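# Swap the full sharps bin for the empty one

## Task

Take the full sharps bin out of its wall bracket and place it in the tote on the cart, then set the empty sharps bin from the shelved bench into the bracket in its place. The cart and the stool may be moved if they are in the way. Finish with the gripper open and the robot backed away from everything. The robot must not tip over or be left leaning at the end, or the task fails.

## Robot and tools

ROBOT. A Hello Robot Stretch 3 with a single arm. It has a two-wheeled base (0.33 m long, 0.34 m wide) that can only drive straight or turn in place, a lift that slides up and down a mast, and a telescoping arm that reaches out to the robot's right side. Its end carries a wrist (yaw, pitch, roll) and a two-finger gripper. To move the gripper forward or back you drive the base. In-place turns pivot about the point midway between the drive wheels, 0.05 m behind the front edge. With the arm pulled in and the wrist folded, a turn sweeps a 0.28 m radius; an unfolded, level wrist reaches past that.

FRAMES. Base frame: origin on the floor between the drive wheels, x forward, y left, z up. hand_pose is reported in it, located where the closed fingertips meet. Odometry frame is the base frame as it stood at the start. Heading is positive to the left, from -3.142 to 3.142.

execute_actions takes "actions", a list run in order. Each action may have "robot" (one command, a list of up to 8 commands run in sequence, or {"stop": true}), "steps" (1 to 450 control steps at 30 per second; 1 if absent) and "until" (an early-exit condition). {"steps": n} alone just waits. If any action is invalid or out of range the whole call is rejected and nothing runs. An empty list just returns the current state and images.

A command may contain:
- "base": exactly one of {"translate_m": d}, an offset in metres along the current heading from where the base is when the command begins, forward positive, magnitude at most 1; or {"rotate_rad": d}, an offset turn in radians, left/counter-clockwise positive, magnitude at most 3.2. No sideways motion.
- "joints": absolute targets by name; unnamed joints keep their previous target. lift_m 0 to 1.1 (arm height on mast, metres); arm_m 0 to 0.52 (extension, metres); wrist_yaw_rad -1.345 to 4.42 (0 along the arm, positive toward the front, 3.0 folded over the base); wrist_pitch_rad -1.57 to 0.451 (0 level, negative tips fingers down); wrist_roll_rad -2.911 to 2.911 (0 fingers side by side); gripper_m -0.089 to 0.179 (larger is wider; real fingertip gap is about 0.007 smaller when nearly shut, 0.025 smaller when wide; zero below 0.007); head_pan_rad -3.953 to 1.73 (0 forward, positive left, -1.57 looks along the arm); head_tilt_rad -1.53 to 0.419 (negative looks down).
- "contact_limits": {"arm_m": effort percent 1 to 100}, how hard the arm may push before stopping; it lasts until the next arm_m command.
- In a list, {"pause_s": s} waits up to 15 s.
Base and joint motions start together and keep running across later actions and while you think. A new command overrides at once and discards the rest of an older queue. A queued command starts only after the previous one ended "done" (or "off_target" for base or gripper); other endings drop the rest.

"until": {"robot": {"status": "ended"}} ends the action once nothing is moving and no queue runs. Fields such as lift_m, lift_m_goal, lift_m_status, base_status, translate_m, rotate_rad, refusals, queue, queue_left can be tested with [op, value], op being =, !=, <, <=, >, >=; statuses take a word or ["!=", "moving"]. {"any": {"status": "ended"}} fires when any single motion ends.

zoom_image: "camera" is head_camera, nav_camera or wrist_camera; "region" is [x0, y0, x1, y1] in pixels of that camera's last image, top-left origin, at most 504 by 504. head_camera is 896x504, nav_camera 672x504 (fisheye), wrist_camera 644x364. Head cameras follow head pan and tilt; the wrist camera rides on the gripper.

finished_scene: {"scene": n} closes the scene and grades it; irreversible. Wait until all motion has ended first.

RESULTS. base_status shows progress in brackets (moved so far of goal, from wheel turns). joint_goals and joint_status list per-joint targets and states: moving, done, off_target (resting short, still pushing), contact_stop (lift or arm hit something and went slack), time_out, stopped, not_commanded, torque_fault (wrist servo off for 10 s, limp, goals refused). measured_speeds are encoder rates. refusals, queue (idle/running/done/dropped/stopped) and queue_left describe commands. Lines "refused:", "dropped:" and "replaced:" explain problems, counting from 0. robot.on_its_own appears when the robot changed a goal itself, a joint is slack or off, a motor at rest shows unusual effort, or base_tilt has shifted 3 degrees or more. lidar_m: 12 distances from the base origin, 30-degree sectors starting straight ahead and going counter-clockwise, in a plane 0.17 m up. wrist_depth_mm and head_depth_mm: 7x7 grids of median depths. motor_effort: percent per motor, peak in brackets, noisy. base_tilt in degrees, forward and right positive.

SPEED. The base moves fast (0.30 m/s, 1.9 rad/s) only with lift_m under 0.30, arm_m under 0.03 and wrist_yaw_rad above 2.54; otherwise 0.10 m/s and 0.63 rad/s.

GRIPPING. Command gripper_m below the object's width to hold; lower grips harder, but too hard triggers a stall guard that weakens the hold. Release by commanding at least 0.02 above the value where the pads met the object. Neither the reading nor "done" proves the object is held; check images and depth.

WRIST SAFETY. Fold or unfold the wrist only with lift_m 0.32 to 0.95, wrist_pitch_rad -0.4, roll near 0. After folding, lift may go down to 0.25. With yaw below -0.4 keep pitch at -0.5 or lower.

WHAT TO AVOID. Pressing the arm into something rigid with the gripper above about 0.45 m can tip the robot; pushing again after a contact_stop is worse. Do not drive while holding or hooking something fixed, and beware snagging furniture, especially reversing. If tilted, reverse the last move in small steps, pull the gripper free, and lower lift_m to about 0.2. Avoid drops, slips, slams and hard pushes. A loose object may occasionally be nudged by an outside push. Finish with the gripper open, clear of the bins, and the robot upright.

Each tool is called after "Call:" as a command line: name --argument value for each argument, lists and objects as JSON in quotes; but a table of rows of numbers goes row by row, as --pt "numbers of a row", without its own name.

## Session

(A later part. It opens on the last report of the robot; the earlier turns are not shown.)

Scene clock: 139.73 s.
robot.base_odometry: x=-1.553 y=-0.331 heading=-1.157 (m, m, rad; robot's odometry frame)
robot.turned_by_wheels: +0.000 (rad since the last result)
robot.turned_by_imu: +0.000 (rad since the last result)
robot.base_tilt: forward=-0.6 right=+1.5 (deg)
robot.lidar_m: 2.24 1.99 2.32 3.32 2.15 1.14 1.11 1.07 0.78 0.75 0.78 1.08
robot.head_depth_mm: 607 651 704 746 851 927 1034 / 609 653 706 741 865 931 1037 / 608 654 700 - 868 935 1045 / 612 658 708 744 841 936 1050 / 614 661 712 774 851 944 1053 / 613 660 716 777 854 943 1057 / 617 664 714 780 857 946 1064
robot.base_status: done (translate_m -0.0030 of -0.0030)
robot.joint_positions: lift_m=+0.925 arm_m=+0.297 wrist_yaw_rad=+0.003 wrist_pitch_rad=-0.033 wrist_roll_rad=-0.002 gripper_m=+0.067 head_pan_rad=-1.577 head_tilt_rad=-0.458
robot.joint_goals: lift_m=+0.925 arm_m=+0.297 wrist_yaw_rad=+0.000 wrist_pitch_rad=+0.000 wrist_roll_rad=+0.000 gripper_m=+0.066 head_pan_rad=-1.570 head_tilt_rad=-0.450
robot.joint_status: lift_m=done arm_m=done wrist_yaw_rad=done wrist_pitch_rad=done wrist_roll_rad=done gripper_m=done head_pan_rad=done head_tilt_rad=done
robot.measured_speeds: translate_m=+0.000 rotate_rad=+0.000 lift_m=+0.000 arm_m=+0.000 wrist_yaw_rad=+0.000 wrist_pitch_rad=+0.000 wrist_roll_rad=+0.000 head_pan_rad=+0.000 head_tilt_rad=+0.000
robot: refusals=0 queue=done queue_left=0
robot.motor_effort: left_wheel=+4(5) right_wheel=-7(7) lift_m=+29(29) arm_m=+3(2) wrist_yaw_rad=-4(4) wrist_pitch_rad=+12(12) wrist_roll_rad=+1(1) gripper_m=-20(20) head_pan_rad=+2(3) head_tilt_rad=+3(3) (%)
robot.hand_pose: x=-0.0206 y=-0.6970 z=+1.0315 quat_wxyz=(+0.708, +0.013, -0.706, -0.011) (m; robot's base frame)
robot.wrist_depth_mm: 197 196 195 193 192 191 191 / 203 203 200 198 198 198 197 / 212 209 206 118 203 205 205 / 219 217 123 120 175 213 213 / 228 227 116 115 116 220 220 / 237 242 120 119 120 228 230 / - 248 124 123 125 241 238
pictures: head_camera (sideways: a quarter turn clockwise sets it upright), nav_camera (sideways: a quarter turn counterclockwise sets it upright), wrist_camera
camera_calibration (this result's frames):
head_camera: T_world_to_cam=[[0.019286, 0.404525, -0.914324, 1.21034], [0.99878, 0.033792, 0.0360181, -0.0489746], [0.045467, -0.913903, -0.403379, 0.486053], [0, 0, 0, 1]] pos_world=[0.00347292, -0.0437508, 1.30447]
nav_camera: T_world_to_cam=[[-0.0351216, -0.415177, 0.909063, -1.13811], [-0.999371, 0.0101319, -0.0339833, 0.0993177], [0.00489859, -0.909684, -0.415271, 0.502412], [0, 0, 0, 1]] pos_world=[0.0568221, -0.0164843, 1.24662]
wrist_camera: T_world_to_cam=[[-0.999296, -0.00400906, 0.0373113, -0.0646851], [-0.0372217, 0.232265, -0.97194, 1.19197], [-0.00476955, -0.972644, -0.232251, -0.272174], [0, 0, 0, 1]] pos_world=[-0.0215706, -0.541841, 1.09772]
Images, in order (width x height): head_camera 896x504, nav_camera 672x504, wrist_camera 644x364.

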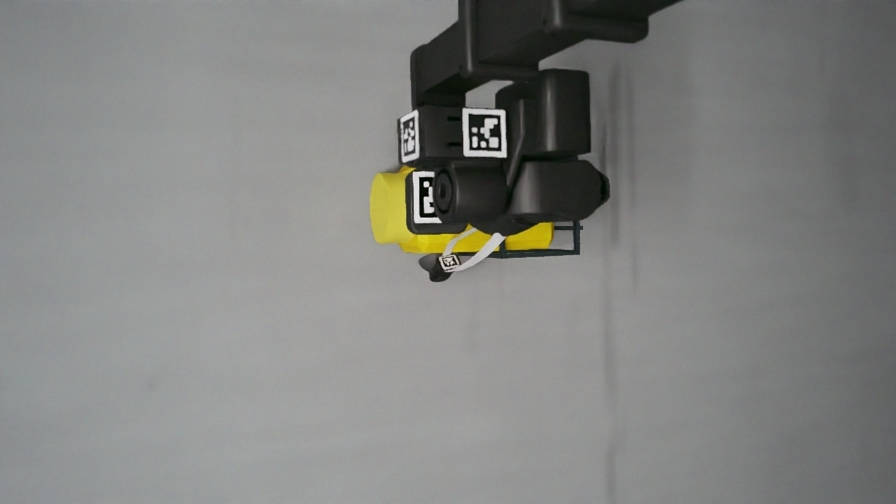

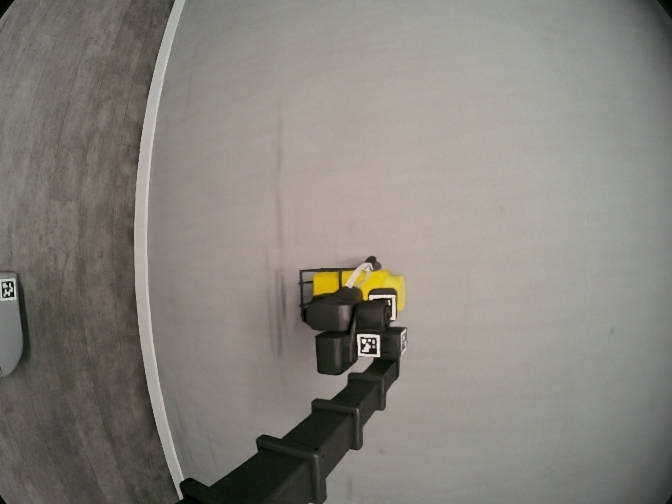

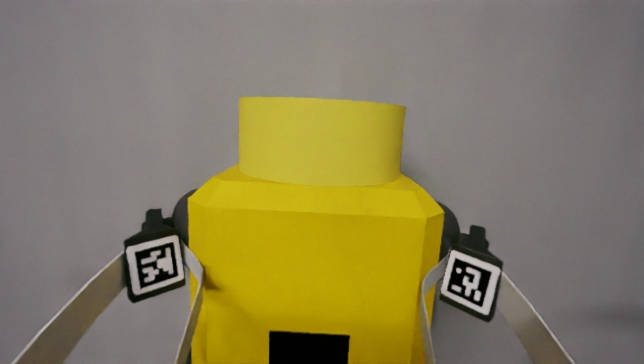

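Call:
execute_actions --actions '[{"robot":{"base":{"translate_m":0.002},"joints":{"lift_m":0.896}},"steps":450,"until":{"robot":{"status":"ended"}}}]'

Scene clock: 141.57 s.
robot.base_odometry: x=-1.552 y=-0.333 heading=-1.157 (m, m, rad; robot's odometry frame)
robot.turned_by_wheels: +0.000 (rad since the last result)
robot.turned_by_imu: -0.001 (rad since the last result)
robot.base_tilt: forward=-0.6 right=+1.6 (deg)
robot.lidar_m: 2.24 1.99 2.32 3.30 2.16 1.15 1.11 1.06 0.78 0.76 0.78 1.07
robot.head_depth_mm: 607 652 707 756 - 945 1039 / 610 654 705 749 - 933 1039 / 609 654 709 711 - 934 1045 / 612 656 711 744 846 938 1053 / 612 660 711 775 851 939 1052 / 617 662 714 777 855 945 1058 / 614 662 716 780 855 948 1064
robot.base_status: done (translate_m +0.0020 of +0.0020)
robot.joint_positions: lift_m=+0.896 arm_m=+0.297 wrist_yaw_rad=+0.002 wrist_pitch_rad=-0.019 wrist_roll_rad=-0.002 gripper_m=+0.067 head_pan_rad=-1.577 head_tilt_rad=-0.458
robot.joint_goals: lift_m=+0.896 arm_m=+0.297 wrist_yaw_rad=+0.000 wrist_pitch_rad=+0.000 wrist_roll_rad=+0.000 gripper_m=+0.066 head_pan_rad=-1.570 head_tilt_rad=-0.450
robot.joint_status: lift_m=done arm_m=done wrist_yaw_rad=done wrist_pitch_rad=done wrist_roll_rad=done gripper_m=done head_pan_rad=done head_tilt_rad=done
robot.measured_speeds: translate_m=+0.000 rotate_rad=+0.000 lift_m=+0.000 arm_m=+0.000 wrist_yaw_rad=+0.000 wrist_pitch_rad=+0.000 wrist_roll_rad=+0.000 head_pan_rad=+0.000 head_tilt_rad=+0.000
robot: refusals=0 queue=done queue_left=0
robot.motor_effort: left_wheel=+4(9) right_wheel=-5(7) lift_m=+27(33) arm_m=+3(3) wrist_yaw_rad=-2(3) wrist_pitch_rad=+7(12) wrist_roll_rad=+1(1) gripper_m=-20(20) head_pan_rad=+2(3) head_tilt_rad=+3(4) (%)
robot.hand_pose: x=-0.0208 y=-0.6975 z=+1.0061 quat_wxyz=(+0.708, +0.008, -0.706, -0.006) (m; robot's base frame)
robot.wrist_depth_mm: 197 197 196 195 195 193 192 / 205 204 202 200 200 199 199 / 211 211 207 116 204 206 204 / 218 218 122 119 135 213 211 / 228 226 116 115 115 219 219 / 236 239 121 119 119 228 227 / - 243 123 123 125 241 235
pictures: head_camera (sideways: a quarter turn clockwise sets it upright), nav_camera (sideways: a quarter turn counterclockwise sets it upright), wrist_camera
camera_calibration (this result's frames):
head_camera: T_world_to_cam=[[0.0192859, 0.404516, -0.914327, 1.21034], [0.99878, 0.0337925, 0.0360177, -0.0489742], [0.0454671, -0.913906, -0.403371, 0.486042], [0, 0, 0, 1]] pos_world=[0.00347293, -0.0437507, 1.30447]
nav_camera: T_world_to_cam=[[-0.0351215, -0.415168, 0.909066, -1.13811], [-0.999371, 0.0101314, -0.0339834, 0.0993178], [0.00489868, -0.909688, -0.415263, 0.502401], [0, 0, 0, 1]] pos_world=[0.0568221, -0.0164848, 1.24662]
wrist_camera: T_world_to_cam=[[-0.999299, -0.00259699, 0.037335, -0.0630063], [-0.0369986, 0.218753, -0.975078, 1.16114], [-0.0056349, -0.975777, -0.218696, -0.294327], [0, 0, 0, 1]] pos_world=[-0.0216602, -0.541364, 1.07019]
Images, in order (width x height): head_camera 896x504, nav_camera 672x504, wrist_camera 644x364.

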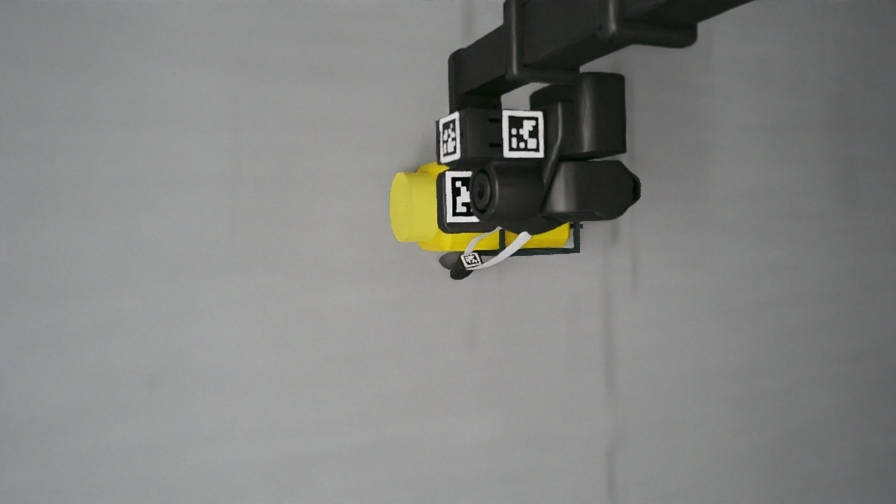

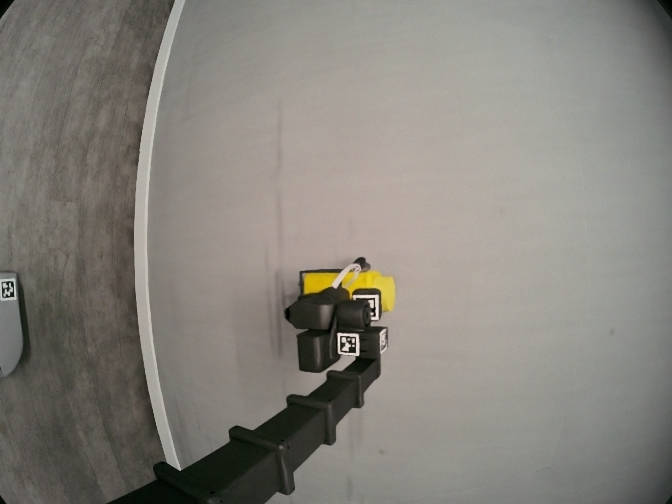

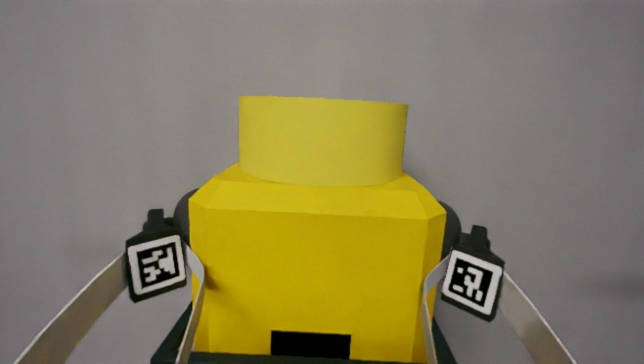

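Seated. Release and retreat.

Call:
execute_actions --actions '[{"robot":{"joints":{"gripper_m":0.16,"lift_m":0.902}},"steps":450,"until":{"robot":{"gripper_m":[">",0.14]}}},{"robot":{"joints":{"arm_m":0.0}},"steps":450,"until":{"robot":{"arm_m":["<",0.16]}}},{"robot":{"joints":{"wrist_yaw_rad":1.57},"base":{"translate_m":0.1}},"steps":450,"until":{"robot":{"status":"ended"}}}]'

Scene clock: 146.87 s.
robot.base_odometry: x=-1.512 y=-0.425 heading=-1.157 (m, m, rad; robot's odometry frame)
robot.turned_by_wheels: +0.000 (rad since the last result)
robot.turned_by_imu: -0.001 (rad since the last result)
robot.base_tilt: forward=-0.5 right=+1.5 (deg)
robot.lidar_m: 2.14 1.91 2.17 3.31 2.30 1.25 1.21 1.06 0.78 0.76 0.78 1.08
robot.head_depth_mm: 607 653 704 760 840 926 1005 / 610 655 707 665 711 929 1015 / 611 656 707 761 845 937 1034 / 614 657 711 774 850 939 1052 / 614 660 711 775 849 944 1051 / 615 662 715 777 855 946 1056 / 616 665 718 782 853 950 1065
robot.base_status: done (translate_m +0.1000 of +0.1000)
robot.joint_positions: lift_m=+0.902 arm_m=+0.000 wrist_yaw_rad=+1.567 wrist_pitch_rad=-0.025 wrist_roll_rad=-0.002 gripper_m=+0.160 head_pan_rad=-1.577 head_tilt_rad=-0.458
robot.joint_goals: lift_m=+0.902 arm_m=+0.000 wrist_yaw_rad=+1.570 wrist_pitch_rad=+0.000 wrist_roll_rad=+0.000 gripper_m=+0.160 head_pan_rad=-1.570 head_tilt_rad=-0.450
robot.joint_status: lift_m=done arm_m=done wrist_yaw_rad=done wrist_pitch_rad=done wrist_roll_rad=done gripper_m=done head_pan_rad=done head_tilt_rad=done
robot.measured_speeds: translate_m=+0.000 rotate_rad=+0.000 lift_m=+0.000 arm_m=+0.000 wrist_yaw_rad=+0.000 wrist_pitch_rad=+0.000 wrist_roll_rad=+0.000 head_pan_rad=+0.000 head_tilt_rad=+0.000
robot: refusals=0 queue=done queue_left=0
robot.motor_effort: left_wheel=+3(7) right_wheel=-5(7) lift_m=+52(55) arm_m=-3(2) wrist_yaw_rad=+4(6) wrist_pitch_rad=+9(11) wrist_roll_rad=+1(1) gripper_m=+0(80) head_pan_rad=+3(2) head_tilt_rad=+3(3) (%)
robot.hand_pose: x=+0.2342 y=-0.1462 z=+1.0098 quat_wxyz=(+0.508, +0.505, -0.494, +0.493) (m; robot's base frame)
robot.wrist_depth_mm: - - - - - - 766 / - - - - - - 768 / - - - - - - 753 / - - - - - - 749 / - - - - - - 733 / - - - - - - 682 / - - - - - - 691
pictures: head_camera (sideways: a quarter turn clockwise sets it upright), nav_camera (sideways: a quarter turn counterclockwise sets it upright), wrist_camera
camera_calibration (this result's frames):
head_camera: T_world_to_cam=[[0.0192858, 0.404497, -0.914336, 1.21035], [0.99878, 0.0337931, 0.0360169, -0.0489731], [0.045467, -0.913915, -0.403351, 0.486017], [0, 0, 0, 1]] pos_world=[0.00347293, -0.0437507, 1.30447]
nav_camera: T_world_to_cam=[[-0.0351214, -0.415149, 0.909075, -1.13812], [-0.999371, 0.0101308, -0.0339835, 0.0993179], [0.00489851, -0.909697, -0.415244, 0.502376], [0, 0, 0, 1]] pos_world=[0.0568221, -0.016486, 1.24662]
wrist_camera: T_world_to_cam=[[-0.00306291, -0.999298, 0.0373254, -0.185845], [-0.22491, -0.0356809, -0.973726, 1.05899], [0.974375, -0.0113773, -0.224643, 0.163321], [0, 0, 0, 1]] pos_world=[0.0784715, -0.146071, 1.07479]
Images, in order (width x height): head_camera 896x504, nav_camera 672x504, wrist_camera 644x364.

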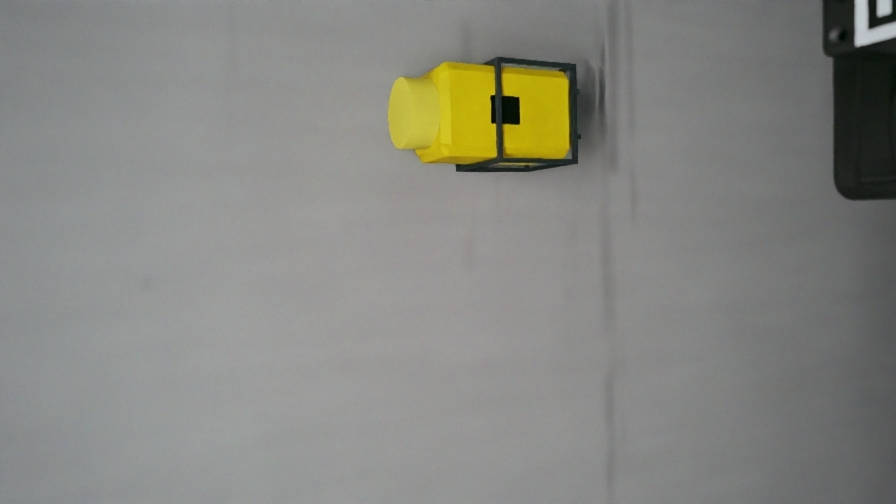

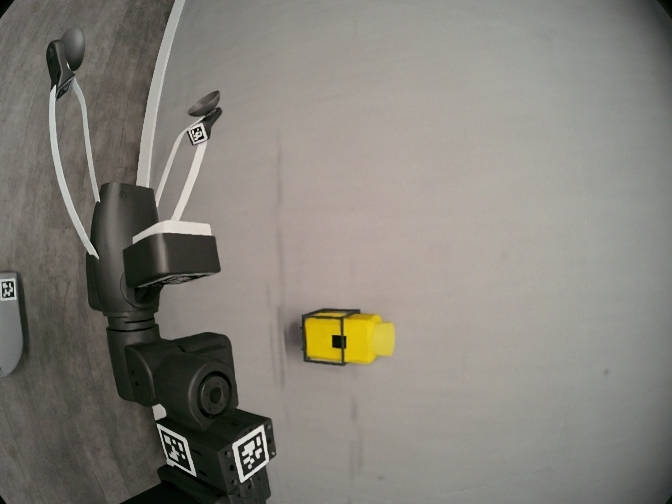

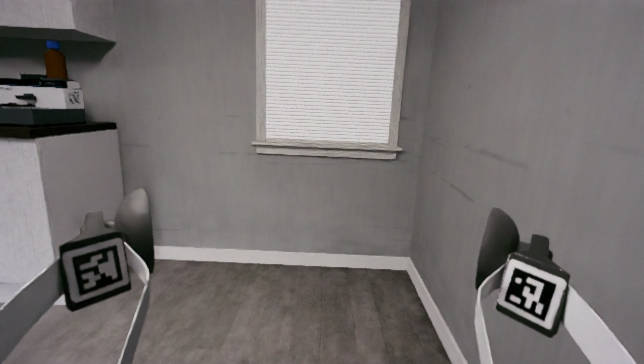

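Call:
execute_actions --actions '[{"robot":{"joints":{"head_pan_rad":-3.3}},"steps":450,"until":{"robot":{"status":"ended"}}}]'

Scene clock: 148.70 s.
robot.base_odometry: x=-1.512 y=-0.425 heading=-1.157 (m, m, rad; robot's odometry frame)
robot.turned_by_wheels: +0.000 (rad since the last result)
robot.turned_by_imu: +0.000 (rad since the last result)
robot.base_tilt: forward=-0.6 right=+1.5 (deg)
robot.lidar_m: 2.14 1.90 2.18 3.29 2.30 1.25 1.21 1.07 0.78 0.75 0.78 1.08
robot.head_depth_mm: 1425 1541 1665 1762 1898 - - / 1411 1510 1644 1391 1681 - - / 1394 1503 1612 1401 1658 - - / 1378 1483 1590 1696 1864 - - / 1363 1461 1573 1708 1866 1744 1373 / 1343 1444 1552 1684 1835 1705 1376 / 1336 1432 1537 1655 1798 1717 1388
robot.base_status: done (translate_m +0.1000 of +0.1000)
robot.joint_positions: lift_m=+0.902 arm_m=+0.000 wrist_yaw_rad=+1.567 wrist_pitch_rad=-0.025 wrist_roll_rad=-0.002 gripper_m=+0.160 head_pan_rad=-3.293 head_tilt_rad=-0.458
robot.joint_goals: lift_m=+0.902 arm_m=+0.000 wrist_yaw_rad=+1.570 wrist_pitch_rad=+0.000 wrist_roll_rad=+0.000 gripper_m=+0.160 head_pan_rad=-3.300 head_tilt_rad=-0.450
robot.joint_status: lift_m=done arm_m=done wrist_yaw_rad=done wrist_pitch_rad=done wrist_roll_rad=done gripper_m=done head_pan_rad=done head_tilt_rad=done
robot.measured_speeds: translate_m=+0.000 rotate_rad=+0.000 lift_m=+0.000 arm_m=+0.000 wrist_yaw_rad=+0.000 wrist_pitch_rad=+0.000 wrist_roll_rad=+0.000 head_pan_rad=+0.000 head_tilt_rad=+0.000
robot: refusals=0 queue=done queue_left=0
robot.motor_effort: left_wheel=+4(4) right_wheel=-4(5) lift_m=+52(52) arm_m=-3(3) wrist_yaw_rad=+4(4) wrist_pitch_rad=+9(9) wrist_roll_rad=+1(1) gripper_m=-1(0) head_pan_rad=-2(35) head_tilt_rad=+3(4) (%)
robot.hand_pose: x=+0.2342 y=-0.1462 z=+1.0098 quat_wxyz=(+0.508, +0.505, -0.494, +0.493) (m; robot's base frame)
robot.wrist_depth_mm: - - - - - - 757 / - - - - - - 759 / - - - - - - 756 / - - - - - - 727 / - - - - - - 728 / - - - - - - 687 / - - - - - - 701
pictures: head_camera (sideways: a quarter turn clockwise sets it upright), nav_camera (sideways: a quarter turn counterclockwise sets it upright), wrist_camera
camera_calibration (this result's frames):
head_camera: T_world_to_cam=[[0.397445, -0.0776351, -0.914336, 1.20805], [-0.11114, -0.993152, 0.0360169, -0.0422025], [-0.910871, 0.0873044, -0.403351, 0.49185], [0, 0, 0, 1]] pos_world=[-0.0368096, 0.0089325, 1.30447]
nav_camera: T_world_to_cam=[[-0.405692, 0.0948458, 0.909075, -1.13586], [0.154687, 0.987379, -0.0339835, 0.0922781], [-0.900825, 0.126835, -0.415244, 0.507901], [0, 0, 0, 1]] pos_world=[-0.0175545, -0.0478015, 1.24662]
wrist_camera: T_world_to_cam=[[-0.00306303, -0.999298, 0.0373254, -0.185845], [-0.22491, -0.0356808, -0.973726, 1.05899], [0.974375, -0.0113774, -0.224643, 0.163321], [0, 0, 0, 1]] pos_world=[0.0784715, -0.146071, 1.07479]
Images, in order (width x height): head_camera 896x504, nav_camera 672x504, wrist_camera 644x364.

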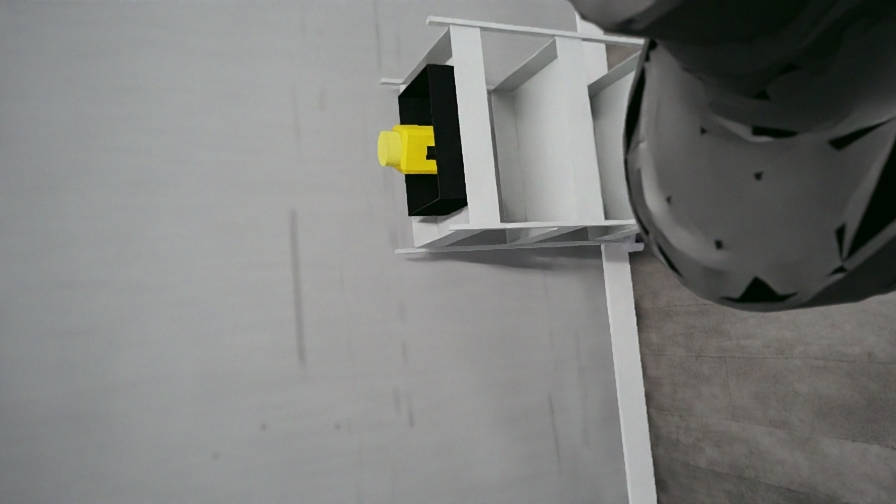

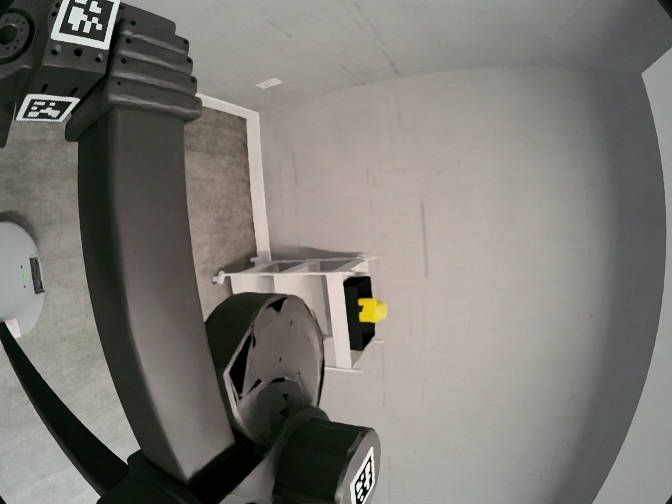

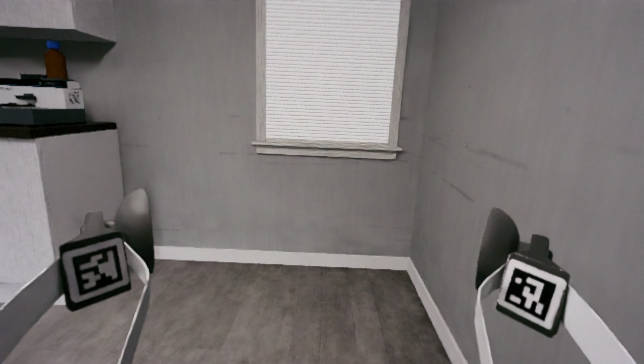

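Call:
finished_scene --scene 2

The scene is finished: the task was done.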